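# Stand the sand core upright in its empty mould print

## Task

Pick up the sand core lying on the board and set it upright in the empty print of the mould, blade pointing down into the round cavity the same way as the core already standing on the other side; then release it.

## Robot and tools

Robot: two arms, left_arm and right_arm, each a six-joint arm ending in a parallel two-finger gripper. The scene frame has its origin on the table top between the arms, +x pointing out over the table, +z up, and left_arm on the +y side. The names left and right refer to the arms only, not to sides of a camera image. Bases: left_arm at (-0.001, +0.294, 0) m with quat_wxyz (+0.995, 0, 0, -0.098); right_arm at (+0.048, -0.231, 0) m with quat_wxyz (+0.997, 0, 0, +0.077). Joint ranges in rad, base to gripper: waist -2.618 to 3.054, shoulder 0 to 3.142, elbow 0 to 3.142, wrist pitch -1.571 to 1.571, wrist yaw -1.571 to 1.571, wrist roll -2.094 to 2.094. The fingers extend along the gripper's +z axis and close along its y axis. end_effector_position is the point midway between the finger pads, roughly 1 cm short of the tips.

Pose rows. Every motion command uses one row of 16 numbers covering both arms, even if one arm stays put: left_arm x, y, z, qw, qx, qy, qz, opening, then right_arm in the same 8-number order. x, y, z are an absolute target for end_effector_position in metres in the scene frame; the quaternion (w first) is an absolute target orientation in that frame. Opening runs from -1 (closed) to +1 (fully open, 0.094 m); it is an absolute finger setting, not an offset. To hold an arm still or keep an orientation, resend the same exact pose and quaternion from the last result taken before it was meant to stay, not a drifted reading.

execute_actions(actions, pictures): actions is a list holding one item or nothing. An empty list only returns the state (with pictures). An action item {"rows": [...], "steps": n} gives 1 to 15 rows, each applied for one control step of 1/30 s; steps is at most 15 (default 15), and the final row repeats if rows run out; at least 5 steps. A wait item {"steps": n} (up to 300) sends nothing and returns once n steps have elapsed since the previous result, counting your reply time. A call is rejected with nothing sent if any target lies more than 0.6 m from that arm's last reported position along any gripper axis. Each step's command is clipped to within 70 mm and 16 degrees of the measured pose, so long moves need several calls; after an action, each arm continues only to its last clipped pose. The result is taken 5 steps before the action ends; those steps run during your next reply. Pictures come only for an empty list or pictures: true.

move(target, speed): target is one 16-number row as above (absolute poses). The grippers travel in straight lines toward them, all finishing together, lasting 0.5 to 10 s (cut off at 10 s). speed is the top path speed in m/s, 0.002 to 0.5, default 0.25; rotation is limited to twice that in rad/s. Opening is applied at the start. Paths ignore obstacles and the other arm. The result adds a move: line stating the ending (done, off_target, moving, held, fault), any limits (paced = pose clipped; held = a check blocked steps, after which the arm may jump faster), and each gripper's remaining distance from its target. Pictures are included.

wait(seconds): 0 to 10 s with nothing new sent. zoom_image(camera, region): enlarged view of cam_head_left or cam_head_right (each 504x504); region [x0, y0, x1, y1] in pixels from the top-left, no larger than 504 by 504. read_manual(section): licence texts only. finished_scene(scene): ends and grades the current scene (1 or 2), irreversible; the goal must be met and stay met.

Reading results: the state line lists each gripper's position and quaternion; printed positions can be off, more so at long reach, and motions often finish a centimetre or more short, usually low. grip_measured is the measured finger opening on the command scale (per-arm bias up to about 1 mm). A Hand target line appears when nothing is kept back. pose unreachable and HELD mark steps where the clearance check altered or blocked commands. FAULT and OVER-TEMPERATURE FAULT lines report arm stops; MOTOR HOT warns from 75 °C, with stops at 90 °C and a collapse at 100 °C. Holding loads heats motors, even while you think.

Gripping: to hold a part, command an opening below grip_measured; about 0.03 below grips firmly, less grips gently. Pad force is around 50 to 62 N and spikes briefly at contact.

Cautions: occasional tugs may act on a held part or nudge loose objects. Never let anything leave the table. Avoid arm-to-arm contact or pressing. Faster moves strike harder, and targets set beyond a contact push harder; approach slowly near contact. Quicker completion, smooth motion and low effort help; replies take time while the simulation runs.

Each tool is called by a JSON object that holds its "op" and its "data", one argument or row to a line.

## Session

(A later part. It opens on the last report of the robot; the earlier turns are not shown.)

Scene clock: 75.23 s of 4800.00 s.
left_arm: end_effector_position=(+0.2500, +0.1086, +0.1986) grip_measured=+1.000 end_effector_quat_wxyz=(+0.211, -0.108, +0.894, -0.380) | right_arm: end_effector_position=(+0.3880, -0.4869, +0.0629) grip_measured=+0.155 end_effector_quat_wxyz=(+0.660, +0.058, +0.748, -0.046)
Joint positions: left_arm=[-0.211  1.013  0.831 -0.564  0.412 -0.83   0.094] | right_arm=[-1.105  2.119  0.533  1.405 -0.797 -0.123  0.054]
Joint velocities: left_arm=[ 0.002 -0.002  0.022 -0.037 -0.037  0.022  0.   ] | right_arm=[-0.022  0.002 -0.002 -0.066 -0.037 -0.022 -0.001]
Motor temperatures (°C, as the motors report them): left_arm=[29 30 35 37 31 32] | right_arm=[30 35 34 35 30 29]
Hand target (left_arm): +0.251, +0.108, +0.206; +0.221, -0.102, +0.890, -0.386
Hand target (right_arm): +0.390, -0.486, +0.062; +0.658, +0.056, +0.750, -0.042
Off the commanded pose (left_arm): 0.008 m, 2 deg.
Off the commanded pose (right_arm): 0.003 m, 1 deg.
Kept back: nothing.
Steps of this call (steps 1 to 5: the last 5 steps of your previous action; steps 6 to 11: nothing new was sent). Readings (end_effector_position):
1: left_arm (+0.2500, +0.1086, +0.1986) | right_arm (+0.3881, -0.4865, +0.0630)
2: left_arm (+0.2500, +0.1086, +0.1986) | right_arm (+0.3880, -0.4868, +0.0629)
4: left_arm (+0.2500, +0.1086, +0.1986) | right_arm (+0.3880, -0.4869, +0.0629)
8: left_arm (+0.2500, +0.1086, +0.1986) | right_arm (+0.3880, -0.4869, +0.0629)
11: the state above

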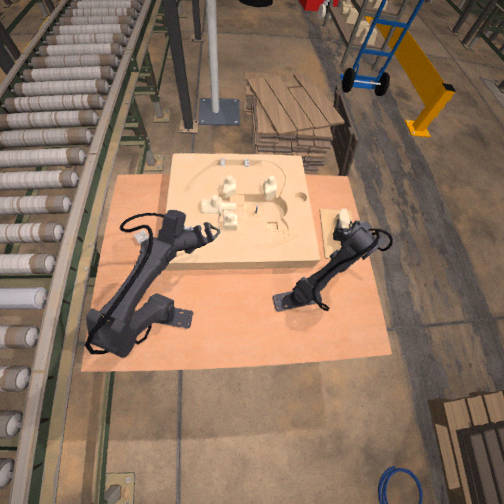

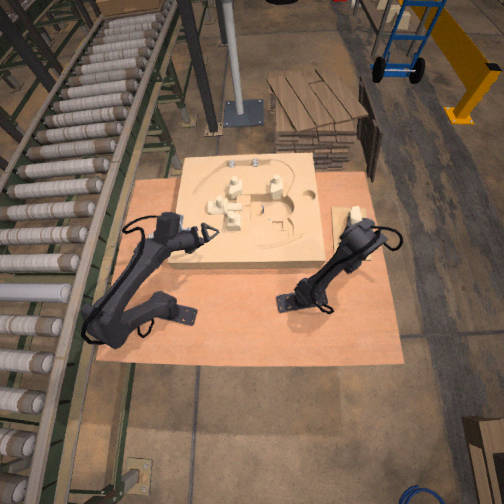

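{"op": "execute_actions", "data": {
  "actions": [
    {"rows": [[0.251,0.108,0.206,0.221,-0.102,0.890,-0.386,1.0, 0.3900,-0.4860,0.064,0.6590,0.0524,0.7489,-0.0461,0.12],[0.251,0.108,0.206,0.221,-0.102,0.890,-0.386,1.0, 0.3900,-0.4860,0.068,0.6604,0.0523,0.7477,-0.0462,0.12],[0.251,0.108,0.206,0.221,-0.102,0.890,-0.386,1.0, 0.3900,-0.4860,0.073,0.6610,0.0522,0.7471,-0.0462,0.12],[0.251,0.108,0.206,0.221,-0.102,0.890,-0.386,1.0, 0.3900,-0.4860,0.0785,0.6610,0.0522,0.7471,-0.0462,0.12],[0.251,0.108,0.206,0.221,-0.102,0.890,-0.386,1.0, 0.3900,-0.4860,0.084,0.6604,0.0523,0.7477,-0.0462,0.12],[0.251,0.108,0.206,0.221,-0.102,0.890,-0.386,1.0, 0.3900,-0.4860,0.0895,0.6590,0.0524,0.7489,-0.0461,0.12],[0.251,0.108,0.206,0.221,-0.102,0.890,-0.386,1.0, 0.3900,-0.4860,0.095,0.6574,0.0525,0.7503,-0.0460,0.12],[0.251,0.108,0.206,0.221,-0.102,0.890,-0.386,1.0, 0.3900,-0.4860,0.1005,0.6554,0.0526,0.7520,-0.0458,0.12],[0.251,0.108,0.206,0.221,-0.102,0.890,-0.386,1.0, 0.3900,-0.4860,0.106,0.6531,0.0527,0.7540,-0.0457,0.12],[0.251,0.108,0.206,0.221,-0.102,0.890,-0.386,1.0, 0.3900,-0.4860,0.1115,0.6505,0.0529,0.7563,-0.0455,0.12],[0.251,0.108,0.206,0.221,-0.102,0.890,-0.386,1.0, 0.3900,-0.4860,0.117,0.6472,0.0531,0.7591,-0.0453,0.12],[0.251,0.108,0.206,0.221,-0.102,0.890,-0.386,1.0, 0.3903,-0.4860,0.1225,0.6435,0.0533,0.7622,-0.0450,0.12],[0.251,0.108,0.206,0.221,-0.102,0.890,-0.386,1.0, 0.3912,-0.4857,0.128,0.6395,0.0535,0.7656,-0.0447,0.12],[0.251,0.108,0.206,0.221,-0.102,0.890,-0.386,1.0, 0.3923,-0.4849,0.1333,0.6352,0.0536,0.7692,-0.0443,0.12],[0.251,0.108,0.206,0.221,-0.102,0.890,-0.386,1.0, 0.3933,-0.4835,0.1385,0.6305,0.0536,0.7731,-0.0437,0.12]], "steps": 15}
  ]
}}

{"op": "execute_actions", "data": {
  "actions": [
    {"rows": [[0.251,0.108,0.206,0.221,-0.102,0.890,-0.386,1.0, 0.3944,-0.4816,0.1437,0.6254,0.0537,0.7772,-0.0432,0.12],[0.251,0.108,0.206,0.221,-0.102,0.890,-0.386,1.0, 0.3954,-0.4792,0.1487,0.6200,0.0536,0.7816,-0.0425,0.12],[0.251,0.108,0.206,0.221,-0.102,0.890,-0.386,1.0, 0.3964,-0.4763,0.1536,0.6142,0.0534,0.7862,-0.0417,0.12],[0.251,0.108,0.206,0.221,-0.102,0.890,-0.386,1.0, 0.3974,-0.4730,0.1584,0.6081,0.0532,0.7910,-0.0409,0.12],[0.251,0.108,0.206,0.221,-0.102,0.890,-0.386,1.0, 0.3982,-0.4692,0.163,0.6019,0.0530,0.7958,-0.0401,0.12],[0.251,0.108,0.206,0.221,-0.102,0.890,-0.386,1.0, 0.3991,-0.4651,0.168,0.5949,0.0526,0.8011,-0.0391,0.12],[0.251,0.108,0.206,0.221,-0.102,0.890,-0.386,1.0, 0.4000,-0.4605,0.1727,0.5876,0.0522,0.8066,-0.0380,0.12],[0.251,0.108,0.206,0.221,-0.102,0.890,-0.386,1.0, 0.4008,-0.4554,0.177,0.5799,0.0518,0.8122,-0.0370,0.12],[0.251,0.108,0.206,0.221,-0.102,0.890,-0.386,1.0, 0.4014,-0.4501,0.181,0.5717,0.0512,0.8180,-0.0358,0.12],[0.251,0.108,0.206,0.221,-0.102,0.890,-0.386,1.0, 0.4021,-0.4445,0.1847,0.5632,0.0507,0.8241,-0.0346,0.12],[0.251,0.108,0.206,0.221,-0.102,0.890,-0.386,1.0, 0.4028,-0.4384,0.188,0.5542,0.0501,0.8302,-0.0334,0.12],[0.251,0.108,0.206,0.221,-0.102,0.890,-0.386,1.0, 0.4034,-0.4321,0.191,0.5448,0.0494,0.8365,-0.0321,0.12],[0.251,0.108,0.206,0.221,-0.102,0.890,-0.386,1.0, 0.4038,-0.4254,0.1937,0.5349,0.0486,0.8429,-0.0309,0.12],[0.251,0.108,0.206,0.221,-0.102,0.890,-0.386,1.0, 0.4044,-0.4186,0.196,0.5246,0.0478,0.8495,-0.0295,0.12],[0.251,0.108,0.206,0.221,-0.102,0.890,-0.386,1.0, 0.4048,-0.4115,0.198,0.5135,0.0469,0.8563,-0.0281,0.12]], "steps": 15}
  ]
}}

{"op": "execute_actions", "data": {
  "actions": [
    {"rows": [[0.251,0.108,0.206,0.221,-0.102,0.890,-0.386,1.0, 0.4052,-0.4041,0.1997,0.5019,0.0460,0.8633,-0.0267,0.12],[0.251,0.108,0.206,0.221,-0.102,0.890,-0.386,1.0, 0.4055,-0.3966,0.2011,0.4899,0.0451,0.8703,-0.0254,0.12],[0.251,0.108,0.206,0.221,-0.102,0.890,-0.386,1.0, 0.4057,-0.3888,0.2022,0.4773,0.0441,0.8773,-0.0240,0.12],[0.251,0.108,0.206,0.221,-0.102,0.890,-0.386,1.0, 0.4058,-0.3809,0.203,0.4643,0.0429,0.8843,-0.0225,0.12],[0.251,0.108,0.206,0.221,-0.102,0.890,-0.386,1.0, 0.4059,-0.3727,0.2035,0.4508,0.0418,0.8914,-0.0211,0.12],[0.251,0.108,0.206,0.221,-0.102,0.890,-0.386,1.0, 0.4060,-0.3646,0.2038,0.4364,0.0407,0.8986,-0.0197,0.12],[0.251,0.108,0.206,0.221,-0.102,0.890,-0.386,1.0, 0.4059,-0.3562,0.204,0.4214,0.0394,0.9058,-0.0183,0.12],[0.251,0.108,0.206,0.221,-0.102,0.890,-0.386,1.0, 0.4059,-0.3478,0.204,0.4060,0.0383,0.9129,-0.0170,0.12],[0.251,0.108,0.206,0.221,-0.102,0.890,-0.386,1.0, 0.4057,-0.3392,0.2038,0.3900,0.0369,0.9199,-0.0157,0.12],[0.251,0.108,0.206,0.221,-0.102,0.890,-0.386,1.0, 0.4056,-0.3307,0.2035,0.3735,0.0356,0.9268,-0.0144,0.12],[0.251,0.108,0.206,0.221,-0.102,0.890,-0.386,1.0, 0.4053,-0.3221,0.203,0.3565,0.0342,0.9336,-0.0131,0.12],[0.251,0.108,0.206,0.221,-0.102,0.890,-0.386,1.0, 0.4050,-0.3135,0.2024,0.3394,0.0328,0.9400,-0.0119,0.12],[0.251,0.108,0.206,0.221,-0.102,0.890,-0.386,1.0, 0.4047,-0.3049,0.2017,0.3217,0.0314,0.9463,-0.0107,0.12],[0.251,0.108,0.206,0.221,-0.102,0.890,-0.386,1.0, 0.4042,-0.2963,0.2009,0.3039,0.0299,0.9522,-0.0095,0.12],[0.251,0.108,0.206,0.221,-0.102,0.890,-0.386,1.0, 0.4037,-0.2878,0.2000,0.2860,0.0285,0.9578,-0.0085,0.12]], "steps": 15}
  ]
}}

{"op": "execute_actions", "data": {
  "actions": [
    {"rows": [[0.251,0.108,0.206,0.221,-0.102,0.890,-0.386,1.0, 0.4031,-0.2792,0.1991,0.2680,0.0269,0.9630,-0.0075,0.12],[0.251,0.108,0.206,0.221,-0.102,0.890,-0.386,1.0, 0.4025,-0.2708,0.1982,0.2499,0.0255,0.9679,-0.0066,0.12],[0.251,0.108,0.206,0.221,-0.102,0.890,-0.386,1.0, 0.4018,-0.2624,0.1972,0.2317,0.0239,0.9725,-0.0057,0.12],[0.251,0.108,0.206,0.221,-0.102,0.890,-0.386,1.0, 0.4011,-0.2543,0.1962,0.2138,0.0224,0.9766,-0.0049,0.12],[0.251,0.108,0.206,0.221,-0.102,0.890,-0.386,1.0, 0.4004,-0.2461,0.1952,0.1959,0.0209,0.9804,-0.0042,0.12],[0.251,0.108,0.206,0.221,-0.102,0.890,-0.386,1.0, 0.3995,-0.2382,0.1942,0.1783,0.0193,0.9838,-0.0035,0.12],[0.251,0.108,0.206,0.221,-0.102,0.890,-0.386,1.0, 0.3987,-0.2304,0.1932,0.1611,0.0179,0.9868,-0.0029,0.12],[0.251,0.108,0.206,0.221,-0.102,0.890,-0.386,1.0, 0.3978,-0.2229,0.1922,0.1443,0.0164,0.9894,-0.0024,0.12],[0.251,0.108,0.206,0.221,-0.102,0.890,-0.386,1.0, 0.3968,-0.2155,0.1911,0.1279,0.0150,0.9917,-0.0019,0.12],[0.251,0.108,0.206,0.221,-0.102,0.890,-0.386,1.0, 0.3958,-0.2084,0.190,0.1123,0.0135,0.9936,-0.0015,0.12],[0.251,0.108,0.206,0.221,-0.102,0.890,-0.386,1.0, 0.3948,-0.2016,0.1888,0.0976,0.0121,0.9952,-0.0012,0.12],[0.251,0.108,0.206,0.221,-0.102,0.890,-0.386,1.0, 0.3938,-0.1949,0.1877,0.0837,0.0109,0.9964,-0.0009,0.12],[0.251,0.108,0.206,0.221,-0.102,0.890,-0.386,1.0, 0.3926,-0.1886,0.1865,0.0706,0.0096,0.9975,-0.0007,0.12],[0.251,0.108,0.206,0.221,-0.102,0.890,-0.386,1.0, 0.3915,-0.1825,0.1852,0.0584,0.0084,0.9983,-0.0005,0.12],[0.251,0.108,0.206,0.221,-0.102,0.890,-0.386,1.0, 0.3904,-0.1769,0.1838,0.0471,0.0072,0.9989,-0.0003,0.12]], "steps": 15}
  ]
}}

{"op": "execute_actions", "data": {
  "actions": [
    {"rows": [[0.251,0.108,0.206,0.221,-0.102,0.890,-0.386,1.0, 0.3892,-0.1716,0.1823,0.0366,0.0062,0.9993,-0.0002,0.12],[0.251,0.108,0.206,0.221,-0.102,0.890,-0.386,1.0, 0.3880,-0.1665,0.1807,0.0271,0.0051,0.9996,-0.0001,0.12],[0.251,0.108,0.206,0.221,-0.102,0.890,-0.386,1.0, 0.3869,-0.1619,0.1791,0.0183,0.0042,0.9998,-0.0001,0.12],[0.251,0.108,0.206,0.221,-0.102,0.890,-0.386,1.0, 0.3856,-0.1578,0.1774,0.0105,0.0034,0.9999,0,0.12],[0.251,0.108,0.206,0.221,-0.102,0.890,-0.386,1.0, 0.3844,-0.1540,0.1757,0.0035,0.0026,1.0,0,0.12],[0.251,0.108,0.206,0.221,-0.102,0.890,-0.386,1.0, 0.3832,-0.1507,0.174,-0.0026,0.0020,1.0,0,0.12],[0.251,0.108,0.206,0.221,-0.102,0.890,-0.386,1.0, 0.3820,-0.1477,0.1723,-0.0079,0.0014,1.0,0,0.12],[0.251,0.108,0.206,0.221,-0.102,0.890,-0.386,1.0, 0.3808,-0.1454,0.1707,-0.0122,0.0009,0.9999,0,0.12],[0.251,0.108,0.206,0.221,-0.102,0.890,-0.386,1.0, 0.3795,-0.1435,0.1692,-0.0157,0.0005,0.9999,0,0.12],[0.251,0.108,0.206,0.221,-0.102,0.890,-0.386,1.0, 0.3783,-0.1421,0.1679,-0.0183,0.0002,0.9998,0,0.12],[0.251,0.108,0.206,0.221,-0.102,0.890,-0.386,1.0, 0.3772,-0.1413,0.1668,-0.0201,0,0.9998,0,0.12],[0.251,0.108,0.206,0.221,-0.102,0.890,-0.386,1.0, 0.3763,-0.1410,0.166,-0.0209,0,0.9998,0,0.12],[0.251,0.108,0.206,0.221,-0.102,0.890,-0.386,1.0, 0.3760,-0.1410,0.1654,-0.0218,0,0.9998,0,0.12],[0.251,0.108,0.206,0.221,-0.102,0.890,-0.386,1.0, 0.3760,-0.1410,0.165,-0.0218,0,0.9998,0,0.12]], "steps": 15}
  ]
}}

{"op": "execute_actions", "data": {
  "actions": [
    {"steps": 18}
  ],
  "pictures": true
}}

Scene clock: 88.00 s of 4800.00 s.
left_arm: end_effector_position=(+0.2500, +0.1086, +0.1986) grip_measured=+1.000 end_effector_quat_wxyz=(+0.211, -0.108, +0.894, -0.380) | right_arm: end_effector_position=(+0.3873, -0.4871, +0.0815) grip_measured=+0.155 end_effector_quat_wxyz=(+0.647, +0.071, +0.758, -0.035)
Joint positions: left_arm=[-0.211  1.013  0.831 -0.564  0.412 -0.83   0.094] | right_arm=[-1.105  1.975  0.533  1.212 -0.791 -0.125  0.054]
Joint velocities: left_arm=[-0.017  0.022 -0.012  0.022 -0.051 -0.066  0.   ] | right_arm=[-0.002 -0.965  0.007 -1.062  0.022 -0.051 -0.   ]
Motor temperatures (°C, as the motors report them): left_arm=[29 30 35 37 31 32] | right_arm=[30 35 34 36 30 29]
Steps of this call (steps 1 to 90: nothing new was sent; then 9.43 s passed at rest; steps 91 to 100: the first 10 steps of this action). Readings (end_effector_position):
91: left_arm (+0.2500, +0.1086, +0.1986) | right_arm (+0.3880, -0.4869, +0.0629)
92: left_arm (+0.2500, +0.1086, +0.1986) | right_arm (+0.3880, -0.4869, +0.0629)
94: left_arm (+0.2500, +0.1086, +0.1986) | right_arm (+0.3880, -0.4870, +0.0637)
98: left_arm (+0.2500, +0.1086, +0.1986) | right_arm (+0.3876, -0.4870, +0.0712)
100: the state above

Scene clock: 88.50 s of 4800.00 s.
left_arm: end_effector_position=(+0.2500, +0.1086, +0.1986) grip_measured=+1.000 end_effector_quat_wxyz=(+0.211, -0.108, +0.894, -0.380) | right_arm: end_effector_position=(+0.3966, -0.4492, +0.1625) grip_measured=+0.155 end_effector_quat_wxyz=(+0.601, +0.060, +0.796, -0.027)
Joint positions: left_arm=[-0.211  1.013  0.831 -0.564  0.412 -0.83   0.094] | right_arm=[-0.993  1.471  0.621  0.486 -0.686 -0.207  0.054]
Joint velocities: left_arm=[-0.012 -0.002 -0.002  0.037 -0.037 -0.022  0.   ] | right_arm=[ 0.437 -0.847  0.413 -1.853  0.535 -0.212 -0.   ]
Motor temperatures (°C, as the motors report them): left_arm=[29 30 35 37 31 32] | right_arm=[30 35 34 36 30 29]
Off your previous action's commanded pose (left_arm): 0.008 m, 2 deg at its last step (step 5 of this call).
Off your previous action's commanded pose (right_arm): 0.026 m, 3 deg at its last step (step 5 of this call).
Steps of this call (steps 1 to 5: the last 5 steps of your previous action; steps 6 to 15: the first 10 steps of this action). Readings (end_effector_position):
6: left_arm (+0.2500, +0.1086, +0.1986) | right_arm (+0.3855, -0.4813, +0.1192)
7: left_arm (+0.2500, +0.1086, +0.1986) | right_arm (+0.3861, -0.4788, +0.1238)
9: left_arm (+0.2500, +0.1086, +0.1986) | right_arm (+0.3883, -0.4732, +0.1332)
13: left_arm (+0.2500, +0.1086, +0.1986) | right_arm (+0.3938, -0.4586, +0.1526)
15: the state above

Scene clock: 89.00 s of 4800.00 s.
left_arm: end_effector_position=(+0.2500, +0.1086, +0.1986) grip_measured=+1.000 end_effector_quat_wxyz=(+0.211, -0.108, +0.894, -0.380) | right_arm: end_effector_position=(+0.4109, -0.3395, +0.1881) grip_measured=+0.155 end_effector_quat_wxyz=(+0.437, +0.019, +0.899, +0.004)
Joint positions: left_arm=[-0.211  1.013  0.831 -0.564  0.412 -0.83   0.094] | right_arm=[-0.604  1.275  0.928 -0.368 -0.341 -0.252  0.054]
Joint velocities: left_arm=[-0.007 -0.002  0.007  0.022  0.007  0.022  0.   ] | right_arm=[ 0.999 -0.002  0.784 -1.648  0.901  0.212  0.   ]
Motor temperatures (°C, as the motors report them): left_arm=[29 30 35 37 31 32] | right_arm=[30 35 34 36 30 29]
Off your previous action's commanded pose (left_arm): 0.008 m, 2 deg at its last step (step 5 of this call).
Off your previous action's commanded pose (right_arm): 0.018 m, 7 deg at its last step (step 5 of this call).
Steps of this call (steps 1 to 5: the last 5 steps of your previous action; steps 6 to 15: the first 10 steps of this action). Readings (end_effector_position):
6: left_arm (+0.2500, +0.1086, +0.1986) | right_arm (+0.4047, -0.4131, +0.1848)
7: left_arm (+0.2500, +0.1086, +0.1986) | right_arm (+0.4059, -0.4060, +0.1866)
9: left_arm (+0.2500, +0.1086, +0.1986) | right_arm (+0.4081, -0.3911, +0.1887)
13: left_arm (+0.2500, +0.1086, +0.1986) | right_arm (+0.4108, -0.3577, +0.1881)
15: the state above

Scene clock: 89.50 s of 4800.00 s.
left_arm: end_effector_position=(+0.2500, +0.1086, +0.1986) grip_measured=+1.000 end_effector_quat_wxyz=(+0.211, -0.108, +0.894, -0.380) | right_arm: end_effector_position=(+0.4098, -0.2150, +0.1846) grip_measured=+0.155 end_effector_quat_wxyz=(+0.191, -0.023, +0.981, +0.008)
Joint positions: left_arm=[-0.211  1.013  0.831 -0.564  0.412 -0.83   0.094] | right_arm=[-0.117  1.566  1.454 -1.074 -0.012 -0.009  0.054]
Joint velocities: left_arm=[ 0.002 -0.007 -0.012  0.037  0.007  0.037  0.   ] | right_arm=[ 0.676  0.906  1.038 -1.267  0.3    0.681  0.001]
Motor temperatures (°C, as the motors report them): left_arm=[29 30 35 37 31 32] | right_arm=[30 35 34 36 30 29]
Off your previous action's commanded pose (left_arm): 0.008 m, 2 deg at its last step (step 5 of this call).
Off your previous action's commanded pose (right_arm): 0.008 m, 11 deg at its last step (step 5 of this call).
Steps of this call (steps 1 to 5: the last 5 steps of your previous action; steps 6 to 15: the first 10 steps of this action). Readings (end_effector_position):
6: left_arm (+0.2500, +0.1086, +0.1986) | right_arm (+0.4100, -0.2841, +0.1989)
7: left_arm (+0.2500, +0.1086, +0.1986) | right_arm (+0.4108, -0.2760, +0.1996)
9: left_arm (+0.2500, +0.1086, +0.1986) | right_arm (+0.4120, -0.2603, +0.1987)
13: left_arm (+0.2500, +0.1086, +0.1986) | right_arm (+0.4112, -0.2299, +0.1896)
15: the state above

Scene clock: 90.00 s of 4800.00 s.
left_arm: end_effector_position=(+0.2500, +0.1086, +0.1986) grip_measured=+1.000 end_effector_quat_wxyz=(+0.211, -0.108, +0.894, -0.380) | right_arm: end_effector_position=(+0.3874, -0.1462, +0.1548) grip_measured=+0.155 end_effector_quat_wxyz=(-0.002, -0.016, +1.000, -0.005)
Joint positions: left_arm=[-0.211  1.013  0.831 -0.564  0.412 -0.83   0.094] | right_arm=[ 0.094  1.885  1.778 -1.47   0.009  0.216  0.054]
Joint velocities: left_arm=[-0.002 -0.002  0.002  0.007  0.051  0.022  0.   ] | right_arm=[ 0.183  0.159  0.017 -0.315 -0.081  0.256 -0.   ]
Motor temperatures (°C, as the motors report them): left_arm=[29 30 35 37 31 32] | right_arm=[30 35 34 36 30 29]
Off your previous action's commanded pose (left_arm): 0.008 m, 2 deg at its last step (step 5 of this call).
Off your previous action's commanded pose (right_arm): 0.019 m, 8 deg at its last step (step 5 of this call).
Steps of this call (steps 1 to 5: the last 5 steps of your previous action; steps 6 to 15: the first 10 steps of this action). Readings (end_effector_position):
6: left_arm (+0.2500, +0.1086, +0.1986) | right_arm (+0.4045, -0.1766, +0.1722)
7: left_arm (+0.2500, +0.1086, +0.1986) | right_arm (+0.4032, -0.1716, +0.1705)
9: left_arm (+0.2500, +0.1086, +0.1986) | right_arm (+0.4003, -0.1635, +0.1669)
13: left_arm (+0.2500, +0.1086, +0.1986) | right_arm (+0.3923, -0.1508, +0.1589)
15: the state above

Scene clock: 90.60 s of 4800.00 s.
left_arm: end_effector_position=(+0.2500, +0.1086, +0.1986) grip_measured=+1.000 end_effector_quat_wxyz=(+0.211, -0.108, +0.894, -0.380) | right_arm: end_effector_position=(+0.3761, -0.1426, +0.1516) grip_measured=+0.155 end_effector_quat_wxyz=(-0.029, -0.004, +1.000, -0.008)
Joint positions: left_arm=[-0.211  1.013  0.831 -0.564  0.412 -0.83   0.094] | right_arm=[ 0.108  1.896  1.778 -1.512  0.001  0.253  0.054]
Joint velocities: left_arm=[-0.002  0.002  0.002 -0.051 -0.007 -0.037  0.   ] | right_arm=[-0.007  0.007 -0.007 -0.007 -0.022 -0.037  0.   ]
Motor temperatures (°C, as the motors report them): left_arm=[29 30 35 37 31 32] | right_arm=[30 35 34 36 30 29]
Hand target (left_arm): +0.251, +0.108, +0.206; +0.221, -0.102, +0.890, -0.386
Hand target (right_arm): +0.376, -0.140, +0.163; -0.020, -0.003, +1.000, -0.002
Off the commanded pose (left_arm): 0.008 m, 2 deg.
Off the commanded pose (right_arm): 0.014 m, 1 deg.
Kept back: nothing.
Steps of this call (steps 1 to 5: the last 5 steps of your previous action; steps 6 to 18: nothing new was sent). Readings (end_effector_position):
1: left_arm (+0.2500, +0.1086, +0.1986) | right_arm (+0.3849, -0.1445, +0.1532)
2: left_arm (+0.2500, +0.1086, +0.1986) | right_arm (+0.3825, -0.1432, +0.1520)
4: left_arm (+0.2500, +0.1086, +0.1986) | right_arm (+0.3794, -0.1420, +0.1514)
8: left_arm (+0.2500, +0.1086, +0.1986) | right_arm (+0.3768, -0.1424, +0.1515)
18: the state above

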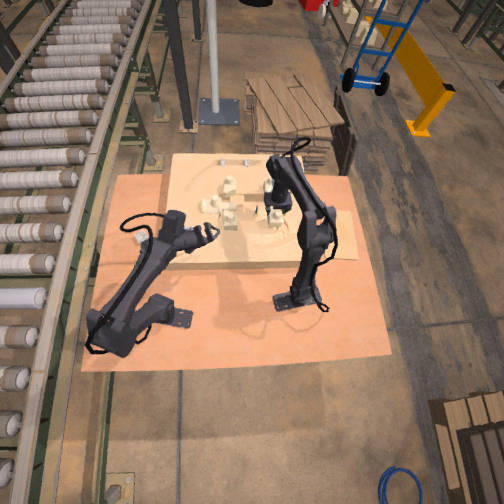

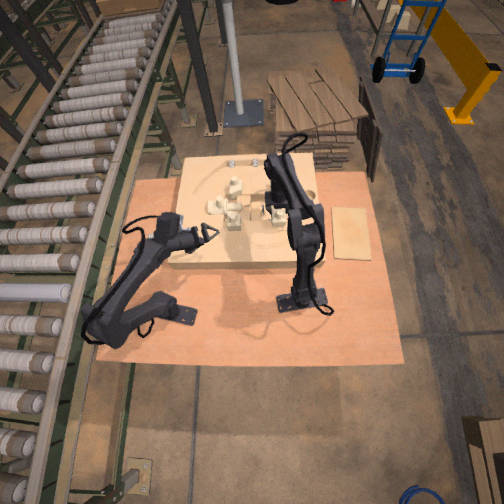

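{"op": "execute_actions", "data": {
  "actions": []
}}

{"op": "zoom_image", "data": {
  "camera": "cam_head_left",
  "region": [240, 180, 320, 260]
}}

{"op": "zoom_image", "data": {
  "camera": "cam_head_right",
  "region": [240, 180, 320, 260]
}}

Scene clock: 91.50 s of 4800.00 s.
left_arm: end_effector_position=(+0.2500, +0.1086, +0.1986) grip_measured=+1.000 end_effector_quat_wxyz=(+0.211, -0.108, +0.894, -0.380) | right_arm: end_effector_position=(+0.3761, -0.1426, +0.1516) grip_measured=+0.155 end_effector_quat_wxyz=(-0.029, -0.004, +1.000, -0.008)
Joint positions: left_arm=[-0.211  1.013  0.831 -0.564  0.412 -0.83   0.094] | right_arm=[ 0.108  1.896  1.778 -1.512  0.001  0.254  0.054]
Joint velocities: left_arm=[-0.007 -0.012 -0.007 -0.007  0.022 -0.007  0.   ] | right_arm=[ 0.012  0.002 -0.007 -0.022 -0.081  0.007  0.002]
Motor temperatures (°C, as the motors report them): left_arm=[29 30 35 37 31 32] | right_arm=[30 35 35 36 30 29]
Hand target (left_arm): +0.251, +0.108, +0.206; +0.221, -0.102, +0.890, -0.386
Hand target (right_arm): +0.376, -0.140, +0.163; -0.019, -0.003, +1.000, -0.002
Off the commanded pose (left_arm): 0.008 m, 2 deg.
Off the commanded pose (right_arm): 0.014 m, 1 deg.
Kept back: nothing.
Steps of this call (steps 1 to 27: nothing new was sent). Readings (end_effector_position):
1: left_arm (+0.2500, +0.1086, +0.1986) | right_arm (+0.3761, -0.1426, +0.1516)
2: left_arm (+0.2500, +0.1086, +0.1986) | right_arm (+0.3761, -0.1426, +0.1516)
4: left_arm (+0.2500, +0.1086, +0.1986) | right_arm (+0.3761, -0.1426, +0.1516)
8: left_arm (+0.2500, +0.1086, +0.1986) | right_arm (+0.3761, -0.1426, +0.1516)
27: the state above

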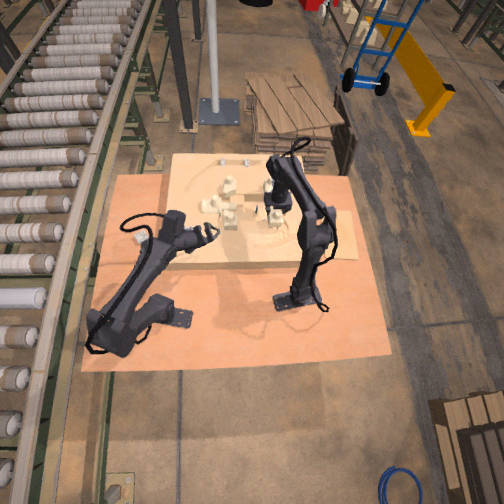

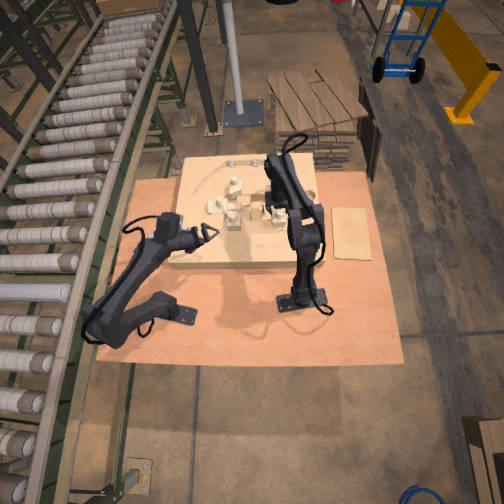

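Region (240, 180, 320, 260) of cam_head_left's 504x504 image, scaled by 6.300, with more detail than that image has.

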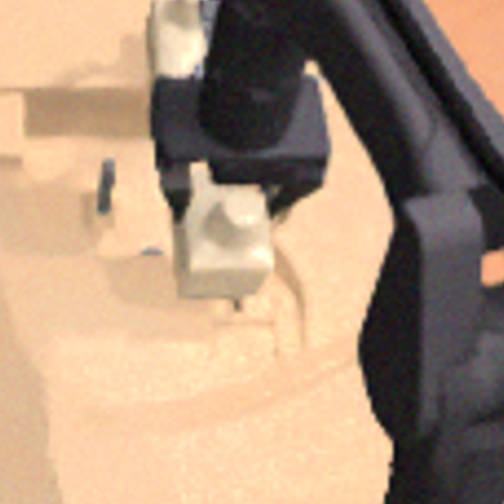

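Region (240, 180, 320, 260) of cam_head_right's 504x504 image, scaled by 6.300, with more detail than that image has.

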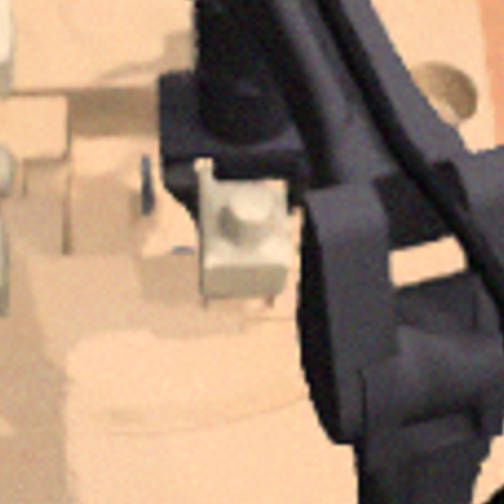

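{"op": "zoom_image", "data": {
  "camera": "cam_head_left",
  "region": [260, 200, 296, 236]
}}

{"op": "zoom_image", "data": {
  "camera": "cam_head_right",
  "region": [262, 200, 298, 236]
}}

Region (260, 200, 296, 236) of cam_head_left's 504x504 image, scaled by 14.000, with more detail than that image has.

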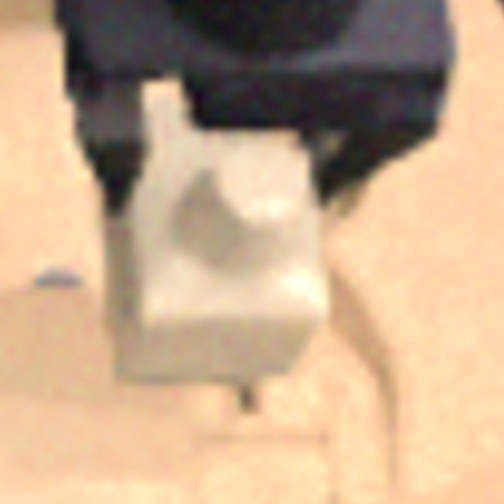

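Region (262, 200, 298, 236) of cam_head_right's 504x504 image, scaled by 14.000, with more detail than that image has.

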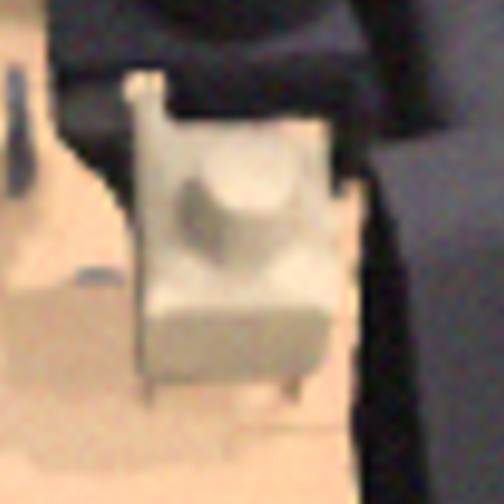

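{"op": "zoom_image", "data": {
  "camera": "cam_head_left",
  "region": [264, 216, 288, 236]
}}

{"op": "zoom_image", "data": {
  "camera": "cam_head_right",
  "region": [267, 216, 291, 236]
}}

{"op": "zoom_image", "data": {
  "camera": "cam_head_left",
  "region": [196, 170, 256, 240]
}}

{"op": "zoom_image", "data": {
  "camera": "cam_head_right",
  "region": [200, 170, 260, 240]
}}

Region (264, 216, 288, 236) of cam_head_left's 504x504 image, scaled by 21.000, with more detail than that image has.

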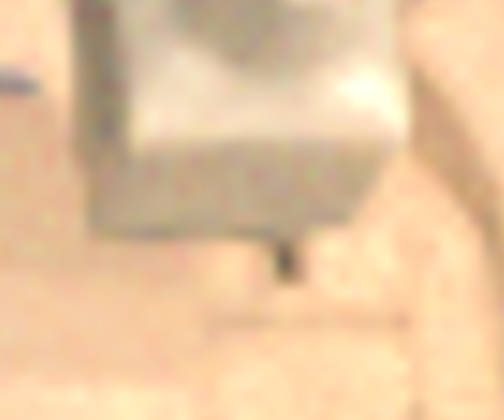

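Region (267, 216, 291, 236) of cam_head_right's 504x504 image, scaled by 21.000, with more detail than that image has.

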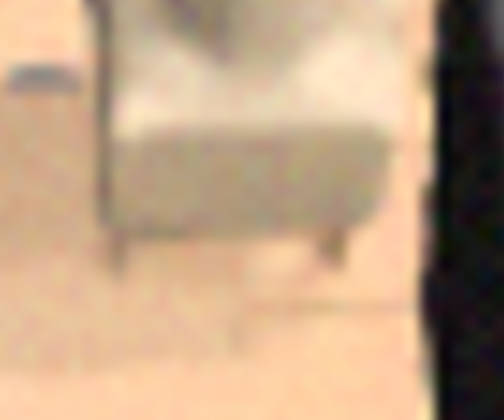

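Region (196, 170, 256, 240) of cam_head_left's 504x504 image, scaled by 7.200, with more detail than that image has; it fills the left 432 columns of this view, and the rest is white.

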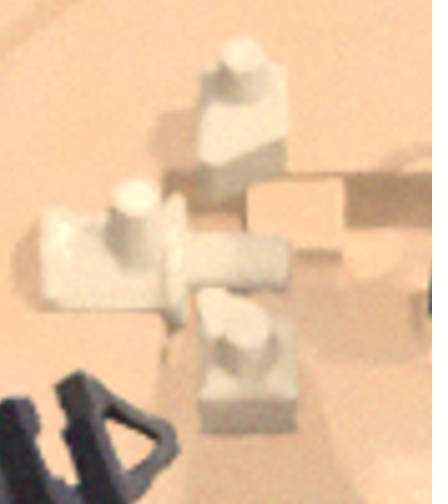

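Region (200, 170, 260, 240) of cam_head_right's 504x504 image, scaled by 7.200, with more detail than that image has; it fills the left 432 columns of this view, and the rest is white.

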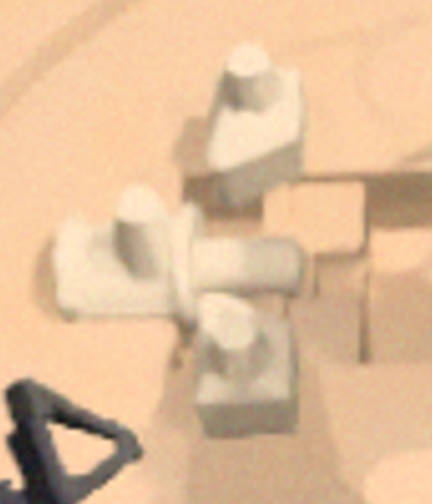

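{"op": "execute_actions", "data": {
  "actions": [
    {"rows": [[0.251,0.108,0.206,0.221,-0.102,0.890,-0.386,1.0,0.3770,-0.1394,0.1623,-0.0176,-0.0026,0.9998,-0.0015,0.12],[0.251,0.108,0.206,0.221,-0.102,0.890,-0.386,1.0,0.3780,-0.1389,0.1616,-0.0156,-0.0022,0.9999,-0.0010,0.12],[0.251,0.108,0.206,0.221,-0.102,0.890,-0.386,1.0,0.3790,-0.1383,0.1608,-0.0137,-0.0019,0.9999,-0.0005,0.12],[0.251,0.108,0.206,0.221,-0.102,0.890,-0.386,1.0,0.3800,-0.1378,0.1601,-0.0118,-0.0015,0.9999,0.0,0.12],[0.251,0.108,0.206,0.221,-0.102,0.890,-0.386,1.0,0.3809,-0.1372,0.1594,-0.0098,-0.0011,1.0,0.0005,0.12],[0.251,0.108,0.206,0.221,-0.102,0.890,-0.386,1.0,0.3819,-0.1366,0.1587,-0.0079,-0.0008,1.0,0.0010,0.12],[0.251,0.108,0.206,0.221,-0.102,0.890,-0.386,1.0,0.3829,-0.1361,0.1579,-0.0059,-0.0004,1.0,0.0015,0.12],[0.251,0.108,0.206,0.221,-0.102,0.890,-0.386,1.0,0.3839,-0.1355,0.1572,-0.0040,0.0,1.0,0.0020,0.12]], "steps": 13}
  ]
}}

{"op": "execute_actions", "data": {
  "actions": [
    {"rows": [[0.251,0.108,0.206,0.221,-0.102,0.890,-0.386,1.0,0.3840,-0.1355,0.1559,-0.0059,0.0,1.0,0.0015,0.12],[0.251,0.108,0.206,0.221,-0.102,0.890,-0.386,1.0,0.3841,-0.1354,0.1546,-0.0079,0.0,1.0,0.0009,0.12],[0.251,0.108,0.206,0.221,-0.102,0.890,-0.386,1.0,0.3843,-0.1354,0.1532,-0.0098,0.0,1.0,0.0004,0.12],[0.251,0.108,0.206,0.221,-0.102,0.890,-0.386,1.0,0.3844,-0.1354,0.1519,-0.0117,0.0,0.9999,-0.0002,0.12],[0.251,0.108,0.206,0.221,-0.102,0.890,-0.386,1.0,0.3845,-0.1353,0.1506,-0.0137,0.0,0.9999,-0.0007,0.12],[0.251,0.108,0.206,0.221,-0.102,0.890,-0.386,1.0,0.3846,-0.1353,0.1493,-0.0156,0.0,0.9999,-0.0012,0.12],[0.251,0.108,0.206,0.221,-0.102,0.890,-0.386,1.0,0.3848,-0.1353,0.1480,-0.0175,0.0,0.9998,-0.0018,0.12],[0.251,0.108,0.206,0.221,-0.102,0.890,-0.386,1.0,0.3849,-0.1352,0.1466,-0.0194,0.0,0.9998,-0.0023,0.12],[0.251,0.108,0.206,0.221,-0.102,0.890,-0.386,1.0,0.3850,-0.1352,0.1453,-0.0214,0.0,0.9998,-0.0029,0.12],[0.251,0.108,0.206,0.221,-0.102,0.890,-0.386,1.0,0.3851,-0.1352,0.1440,-0.0233,0.0,0.9997,-0.0034,0.12]], "steps": 15}
  ]
}}

{"op": "wait", "data": {
  "seconds": 0.3
}}

{"op": "zoom_image", "data": {
  "camera": "cam_head_left",
  "region": [262, 210, 290, 236]
}}

{"op": "zoom_image", "data": {
  "camera": "cam_head_right",
  "region": [265, 210, 293, 236]
}}

Scene clock: 103.27 s of 4800.00 s.
left_arm: end_effector_position=(+0.2500, +0.1086, +0.1986) grip_measured=+1.000 end_effector_quat_wxyz=(+0.211, -0.108, +0.894, -0.380) | right_arm: end_effector_position=(+0.3785, -0.1419, +0.1514) grip_measured=+0.155 end_effector_quat_wxyz=(-0.024, -0.001, +1.000, -0.007)
Joint positions: left_arm=[-0.211  1.013  0.831 -0.564  0.412 -0.83   0.094] | right_arm=[ 0.108  1.896  1.778 -1.502  0.001  0.26   0.054]
Joint velocities: left_arm=[-0.012 -0.012 -0.007  0.022 -0.037 -0.022  0.   ] | right_arm=[ 0.002 -0.002 -0.012  0.037  0.022  0.007  0.   ]
Motor temperatures (°C, as the motors report them): left_arm=[29 30 35 38 31 32] | right_arm=[30 36 36 34 30 29]
Steps of this call (steps 1 to 90: nothing new was sent; then 8.50 s passed at rest; steps 91 to 98: the first 8 steps of this action). Readings (end_effector_position):
91: left_arm (+0.2500, +0.1086, +0.1986) | right_arm (+0.3761, -0.1426, +0.1516)
92: left_arm (+0.2500, +0.1086, +0.1986) | right_arm (+0.3761, -0.1426, +0.1516)
94: left_arm (+0.2500, +0.1086, +0.1986) | right_arm (+0.3762, -0.1425, +0.1515)
98: the state above

Scene clock: 103.77 s of 4800.00 s.
left_arm: end_effector_position=(+0.2500, +0.1086, +0.1986) grip_measured=+1.000 end_effector_quat_wxyz=(+0.211, -0.108, +0.894, -0.380) | right_arm: end_effector_position=(+0.3838, -0.1401, +0.1445) grip_measured=+0.155 end_effector_quat_wxyz=(-0.024, +0.002, +1.000, -0.007)
Joint positions: left_arm=[-0.211  1.013  0.831 -0.564  0.412 -0.83   0.094] | right_arm=[ 0.11   1.917  1.778 -1.482  0.001  0.266  0.054]
Joint velocities: left_arm=[-0.002  0.027  0.017 -0.081  0.007  0.081  0.   ] | right_arm=[ 0.037  0.144  0.007  0.037 -0.022 -0.037  0.002]
Motor temperatures (°C, as the motors report them): left_arm=[29 30 35 38 31 32] | right_arm=[30 36 36 34 30 29]
Off your previous action's commanded pose (left_arm): 0.008 m, 2 deg at its last step (step 5 of this call).
Off your previous action's commanded pose (right_arm): 0.008 m, 2 deg at its last step (step 5 of this call).
Steps of this call (steps 1 to 5: the last 5 steps of your previous action; steps 6 to 15: the first 10 steps of this action). Readings (end_effector_position):
6: left_arm (+0.2500, +0.1086, +0.1986) | right_arm (+0.3826, -0.1408, +0.1512)
7: left_arm (+0.2500, +0.1086, +0.1986) | right_arm (+0.3828, -0.1408, +0.1512)
9: left_arm (+0.2500, +0.1086, +0.1986) | right_arm (+0.3831, -0.1407, +0.1512)
13: left_arm (+0.2500, +0.1086, +0.1986) | right_arm (+0.3835, -0.1406, +0.1480)
15: the state above

Scene clock: 104.23 s of 4800.00 s.
left_arm: end_effector_position=(+0.2500, +0.1086, +0.1986) grip_measured=+1.000 end_effector_quat_wxyz=(+0.211, -0.108, +0.894, -0.380) | right_arm: end_effector_position=(+0.3842, -0.1394, +0.1411) grip_measured=+0.155 end_effector_quat_wxyz=(-0.028, +0.001, +1.000, -0.009)
Joint positions: left_arm=[-0.211  1.013  0.831 -0.564  0.412 -0.83   0.094] | right_arm=[ 0.111  1.927  1.778 -1.481  0.002  0.267  0.054]
Joint velocities: left_arm=[ 0.002 -0.007 -0.022 -0.066 -0.037  0.037  0.   ] | right_arm=[-0.027  0.002 -0.017  0.007  0.007 -0.037  0.   ]
Motor temperatures (°C, as the motors report them): left_arm=[29 30 35 38 31 32] | right_arm=[30 36 36 34 30 29]
Hand target (left_arm): +0.251, +0.108, +0.206; +0.221, -0.102, +0.890, -0.386
Hand target (right_arm): +0.385, -0.135, +0.144; -0.024, +0.000, +1.000, -0.003
Off the commanded pose (left_arm): 0.008 m, 2 deg.
Off the commanded pose (right_arm): 0.005 m, 1 deg.
Kept back: nothing.
Steps of this call (steps 1 to 5: the last 5 steps of your previous action; steps 6 to 14: nothing new was sent). Readings (end_effector_position):
1: left_arm (+0.2500, +0.1086, +0.1986) | right_arm (+0.3840, -0.1398, +0.1426)
2: left_arm (+0.2500, +0.1086, +0.1986) | right_arm (+0.3841, -0.1396, +0.1411)
4: left_arm (+0.2500, +0.1086, +0.1986) | right_arm (+0.3842, -0.1394, +0.1411)
8: left_arm (+0.2500, +0.1086, +0.1986) | right_arm (+0.3842, -0.1394, +0.1411)
14: the state above

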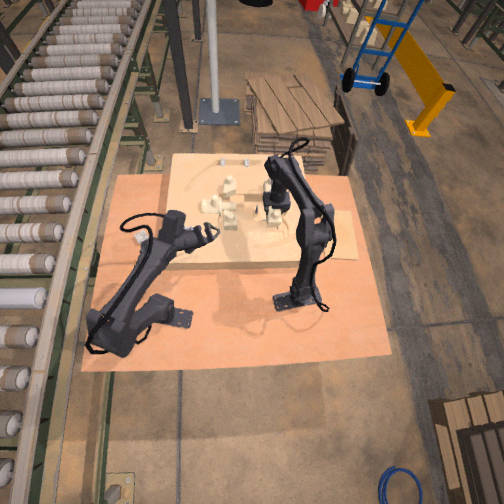

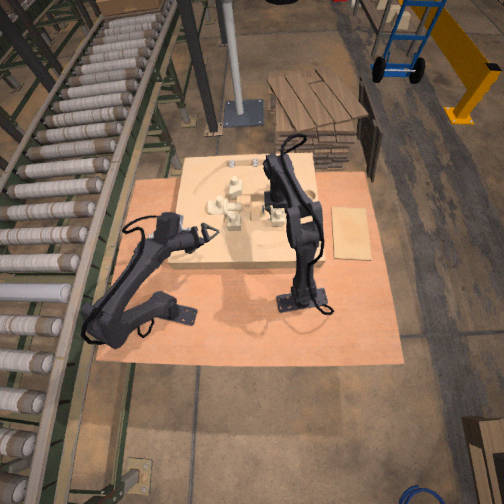

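Region (262, 210, 290, 236) of cam_head_left's 504x504 image, scaled by 18.000, with more detail than that image has; it fills the top 468 rows of this view, and the rest is white.

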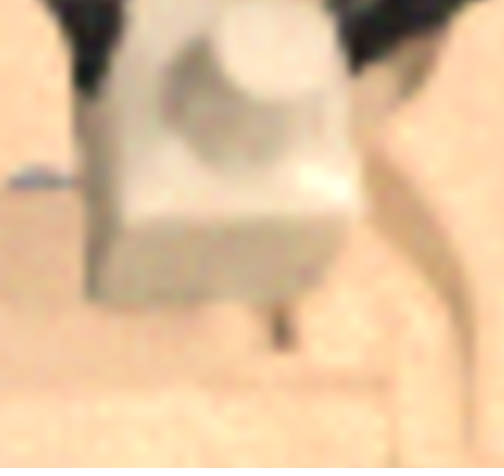

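Region (265, 210, 293, 236) of cam_head_right's 504x504 image, scaled by 18.000, with more detail than that image has; it fills the top 468 rows of this view, and the rest is white.

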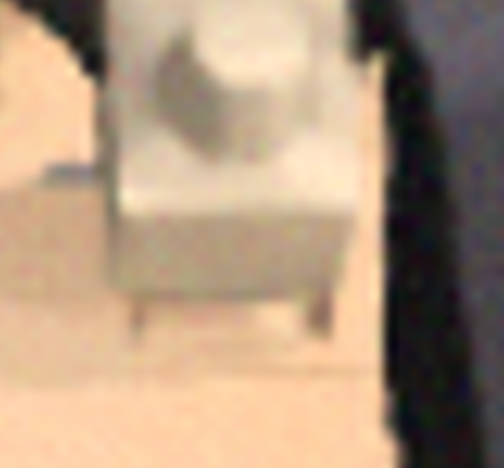

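{"op": "execute_actions", "data": {
  "actions": [
    {"rows": [[0.251,0.108,0.206,0.221,-0.102,0.890,-0.386,1.0,0.3848,-0.1357,0.1429,-0.0251,0.0002,0.9997,-0.0043,0.12],[0.251,0.108,0.206,0.221,-0.102,0.890,-0.386,1.0,0.3845,-0.1362,0.1418,-0.0270,0.0004,0.9996,-0.0051,0.12],[0.251,0.108,0.206,0.221,-0.102,0.890,-0.386,1.0,0.3842,-0.1367,0.1406,-0.0288,0.0006,0.9996,-0.0060,0.12],[0.251,0.108,0.206,0.221,-0.102,0.890,-0.386,1.0,0.3840,-0.1371,0.1395,-0.0307,0.0008,0.9995,-0.0069,0.12],[0.251,0.108,0.206,0.221,-0.102,0.890,-0.386,1.0,0.3837,-0.1376,0.1384,-0.0325,0.0009,0.9994,-0.0077,0.12],[0.251,0.108,0.206,0.221,-0.102,0.890,-0.386,1.0,0.3834,-0.1381,0.1373,-0.0343,0.0011,0.9994,-0.0086,0.12],[0.251,0.108,0.206,0.221,-0.102,0.890,-0.386,1.0,0.3831,-0.1386,0.1361,-0.0362,0.0013,0.9993,-0.0094,0.12],[0.251,0.108,0.206,0.221,-0.102,0.890,-0.386,1.0,0.3828,-0.1391,0.1350,-0.0380,0.0015,0.9992,-0.0103,0.12]], "steps": 13}
  ]
}}

{"op": "wait", "data": {
  "seconds": 0.2
}}

{"op": "zoom_image", "data": {
  "camera": "cam_head_left",
  "region": [262, 210, 290, 236]
}}

{"op": "zoom_image", "data": {
  "camera": "cam_head_right",
  "region": [265, 210, 293, 236]
}}

Scene clock: 107.67 s of 4800.00 s.
left_arm: end_effector_position=(+0.2500, +0.1086, +0.1986) grip_measured=+1.000 end_effector_quat_wxyz=(+0.211, -0.108, +0.894, -0.380) | right_arm: end_effector_position=(+0.3842, -0.1394, +0.1411) grip_measured=+0.155 end_effector_quat_wxyz=(-0.028, +0.001, +1.000, -0.009)
Joint positions: left_arm=[-0.211  1.013  0.831 -0.564  0.412 -0.83   0.094] | right_arm=[ 0.111  1.927  1.778 -1.481  0.002  0.267  0.054]
Joint velocities: left_arm=[-0.002  0.007 -0.017 -0.007 -0.007 -0.007  0.   ] | right_arm=[ 0.007  0.022 -0.012  0.022  0.11   0.007 -0.   ]
Motor temperatures (°C, as the motors report them): left_arm=[29 30 35 38 31 32] | right_arm=[30 36 35 34 30 29]
Steps of this call (steps 1 to 90: nothing new was sent; then 0.17 s passed at rest; steps 91 to 98: the first 8 steps of this action). Readings (end_effector_position):
91: left_arm (+0.2500, +0.1086, +0.1986) | right_arm (+0.3842, -0.1394, +0.1411)
92: left_arm (+0.2500, +0.1086, +0.1986) | right_arm (+0.3842, -0.1394, +0.1411)
94: left_arm (+0.2500, +0.1086, +0.1986) | right_arm (+0.3842, -0.1394, +0.1411)
98: the state above

Scene clock: 108.03 s of 4800.00 s.
left_arm: end_effector_position=(+0.2500, +0.1086, +0.1986) grip_measured=+1.000 end_effector_quat_wxyz=(+0.211, -0.108, +0.894, -0.380) | right_arm: end_effector_position=(+0.3842, -0.1394, +0.1411) grip_measured=+0.155 end_effector_quat_wxyz=(-0.028, +0.001, +1.000, -0.009)
Joint positions: left_arm=[-0.211  1.013  0.831 -0.564  0.412 -0.83   0.094] | right_arm=[ 0.111  1.927  1.778 -1.481  0.002  0.267  0.054]
Joint velocities: left_arm=[-0.007 -0.002 -0.012 -0.022  0.066 -0.022  0.   ] | right_arm=[-0.002  0.002 -0.007 -0.051 -0.007 -0.022 -0.   ]
Motor temperatures (°C, as the motors report them): left_arm=[29 30 35 38 31 32] | right_arm=[30 36 35 34 30 29]
Hand target (left_arm): +0.251, +0.108, +0.206; +0.221, -0.102, +0.890, -0.386
Hand target (right_arm): +0.383, -0.139, +0.135; -0.038, +0.001, +0.999, -0.010
Off the commanded pose (left_arm): 0.008 m, 2 deg.
Off the commanded pose (right_arm): 0.006 m, 1 deg.
Kept back: nothing.
Steps of this call (steps 1 to 5: the last 5 steps of your previous action; steps 6 to 11: nothing new was sent). Readings (end_effector_position):
1: left_arm (+0.2500, +0.1086, +0.1986) | right_arm (+0.3842, -0.1394, +0.1411)
2: left_arm (+0.2500, +0.1086, +0.1986) | right_arm (+0.3842, -0.1394, +0.1411)
4: left_arm (+0.2500, +0.1086, +0.1986) | right_arm (+0.3842, -0.1394, +0.1411)
8: left_arm (+0.2500, +0.1086, +0.1986) | right_arm (+0.3842, -0.1394, +0.1411)
11: the state above

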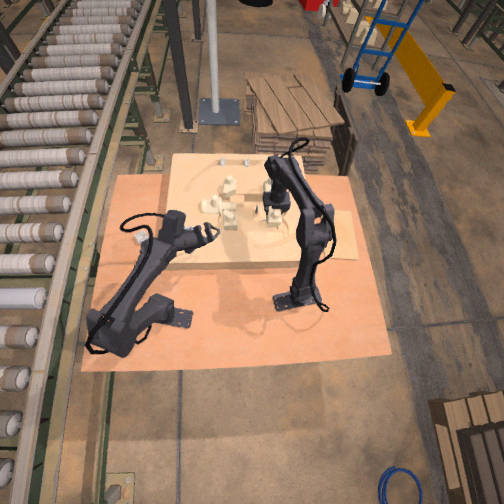

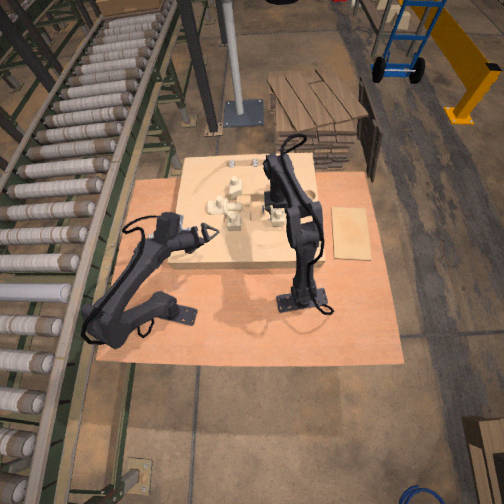

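Region (262, 210, 290, 236) of cam_head_left's 504x504 image, scaled by 18.000, with more detail than that image has; it fills the top 468 rows of this view, and the rest is white.

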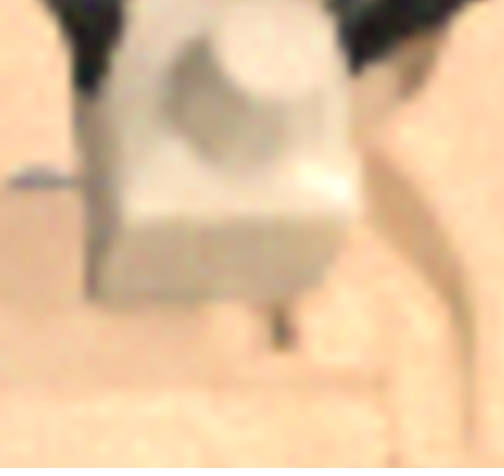

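Region (265, 210, 293, 236) of cam_head_right's 504x504 image, scaled by 18.000, with more detail than that image has; it fills the top 468 rows of this view, and the rest is white.

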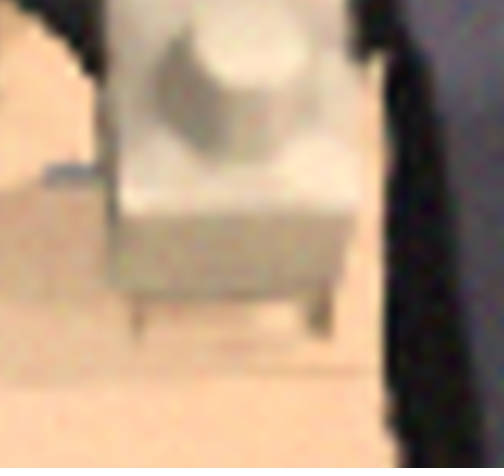

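{"op": "zoom_image", "data": {
  "camera": "cam_head_left",
  "region": [244, 180, 294, 230]
}}

{"op": "zoom_image", "data": {
  "camera": "cam_head_right",
  "region": [246, 180, 296, 230]
}}

Region (244, 180, 294, 230) of cam_head_left's 504x504 image, scaled by 10.080, with more detail than that image has.

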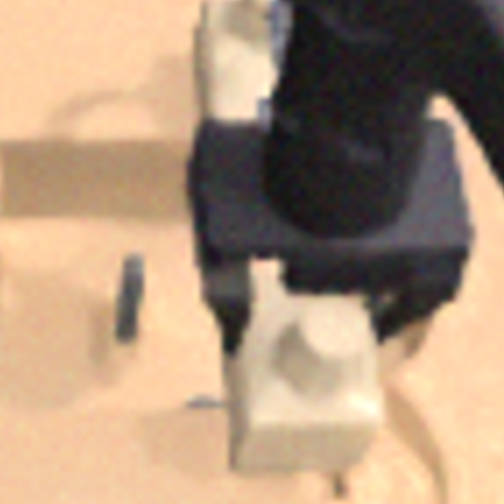

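Region (246, 180, 296, 230) of cam_head_right's 504x504 image, scaled by 10.080, with more detail than that image has.

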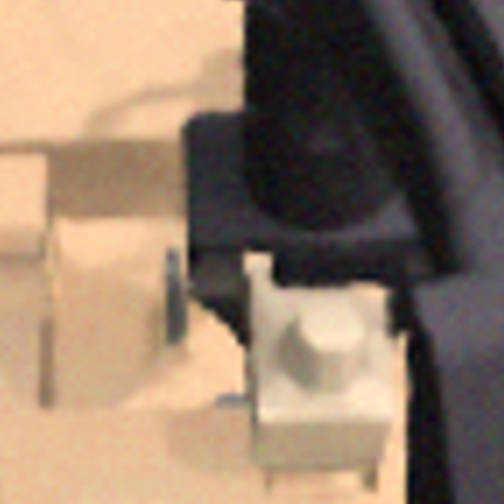

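{"op": "execute_actions", "data": {
  "actions": [
    {"rows": [[0.251,0.108,0.206,0.221,-0.102,0.890,-0.386,1.0,0.3829,-0.1391,0.1339,-0.0390,0.0015,0.9992,-0.0106,0.12],[0.251,0.108,0.206,0.221,-0.102,0.890,-0.386,1.0,0.3829,-0.1391,0.1327,-0.0399,0.0015,0.9992,-0.0109,0.12],[0.251,0.108,0.206,0.221,-0.102,0.890,-0.386,1.0,0.3830,-0.1390,0.1316,-0.0409,0.0015,0.9991,-0.0111,0.12],[0.251,0.108,0.206,0.221,-0.102,0.890,-0.386,1.0,0.3831,-0.1390,0.1304,-0.0418,0.0015,0.9991,-0.0114,0.12]], "steps": 15}
  ]
}}

{"op": "execute_actions", "data": {
  "actions": [
    {"steps": 7}
  ],
  "pictures": true
}}

Scene clock: 112.93 s of 4800.00 s.
left_arm: end_effector_position=(+0.2500, +0.1086, +0.1986) grip_measured=+1.000 end_effector_quat_wxyz=(+0.211, -0.108, +0.894, -0.380) | right_arm: end_effector_position=(+0.3842, -0.1394, +0.1411) grip_measured=+0.155 end_effector_quat_wxyz=(-0.028, +0.001, +1.000, -0.009)
Joint positions: left_arm=[-0.211  1.013  0.831 -0.564  0.412 -0.83   0.094] | right_arm=[ 0.111  1.927  1.778 -1.481  0.002  0.267  0.054]
Joint velocities: left_arm=[ 0.002  0.007  0.002  0.139  0.051 -0.007  0.   ] | right_arm=[-0.002 -0.012  0.007 -0.007  0.022  0.022  0.001]
Motor temperatures (°C, as the motors report them): left_arm=[29 30 35 38 31 32] | right_arm=[30 36 35 34 30 29]
Steps of this call (steps 1 to 90: nothing new was sent; then 1.57 s passed at rest; steps 91 to 100: the first 10 steps of this action). Readings (end_effector_position):
91: left_arm (+0.2500, +0.1086, +0.1986) | right_arm (+0.3842, -0.1394, +0.1411)
92: left_arm (+0.2500, +0.1086, +0.1986) | right_arm (+0.3842, -0.1394, +0.1411)
94: left_arm (+0.2500, +0.1086, +0.1986) | right_arm (+0.3842, -0.1394, +0.1411)
98: left_arm (+0.2500, +0.1086, +0.1986) | right_arm (+0.3842, -0.1394, +0.1411)
100: the state above

Scene clock: 113.17 s of 4800.00 s.
left_arm: end_effector_position=(+0.2500, +0.1086, +0.1986) grip_measured=+1.000 end_effector_quat_wxyz=(+0.211, -0.108, +0.894, -0.380) | right_arm: end_effector_position=(+0.3842, -0.1394, +0.1411) grip_measured=+0.155 end_effector_quat_wxyz=(-0.028, +0.001, +1.000, -0.009)
Joint positions: left_arm=[-0.211  1.013  0.831 -0.564  0.412 -0.83   0.094] | right_arm=[ 0.111  1.927  1.778 -1.481  0.002  0.267  0.054]
Joint velocities: left_arm=[-0.002 -0.002  0.012  0.022  0.066 -0.051  0.   ] | right_arm=[-0.007  0.002 -0.007 -0.037  0.007  0.007 -0.   ]
Motor temperatures (°C, as the motors report them): left_arm=[29 30 35 38 31 32] | right_arm=[30 36 35 34 30 29]
Hand target (left_arm): +0.251, +0.108, +0.206; +0.221, -0.102, +0.890, -0.386
Hand target (right_arm): +0.383, -0.139, +0.130; -0.042, +0.001, +0.999, -0.012
Off the commanded pose (left_arm): 0.008 m, 2 deg.
Off the commanded pose (right_arm): 0.011 m, 2 deg.
Kept back: nothing.
Steps of this call (steps 1 to 5: the last 5 steps of your previous action; steps 6 to 7: nothing new was sent). Readings (end_effector_position):
1: left_arm (+0.2500, +0.1086, +0.1986) | right_arm (+0.3842, -0.1394, +0.1411)
2: left_arm (+0.2500, +0.1086, +0.1986) | right_arm (+0.3842, -0.1394, +0.1411)
4: left_arm (+0.2500, +0.1086, +0.1986) | right_arm (+0.3842, -0.1394, +0.1411)
7: the state above

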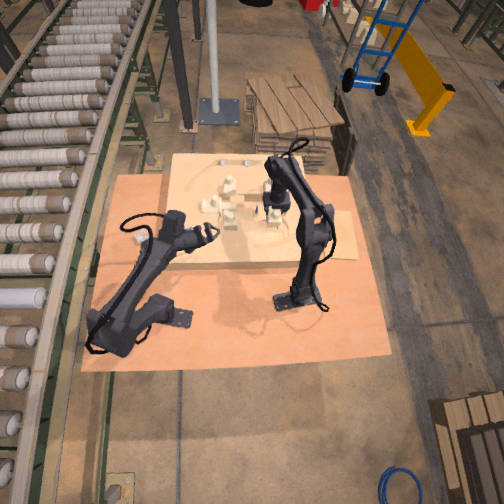

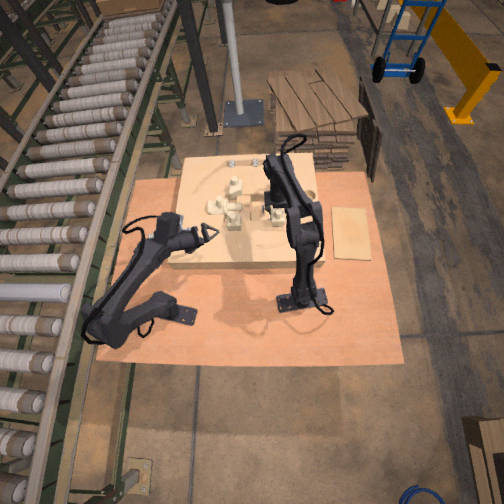

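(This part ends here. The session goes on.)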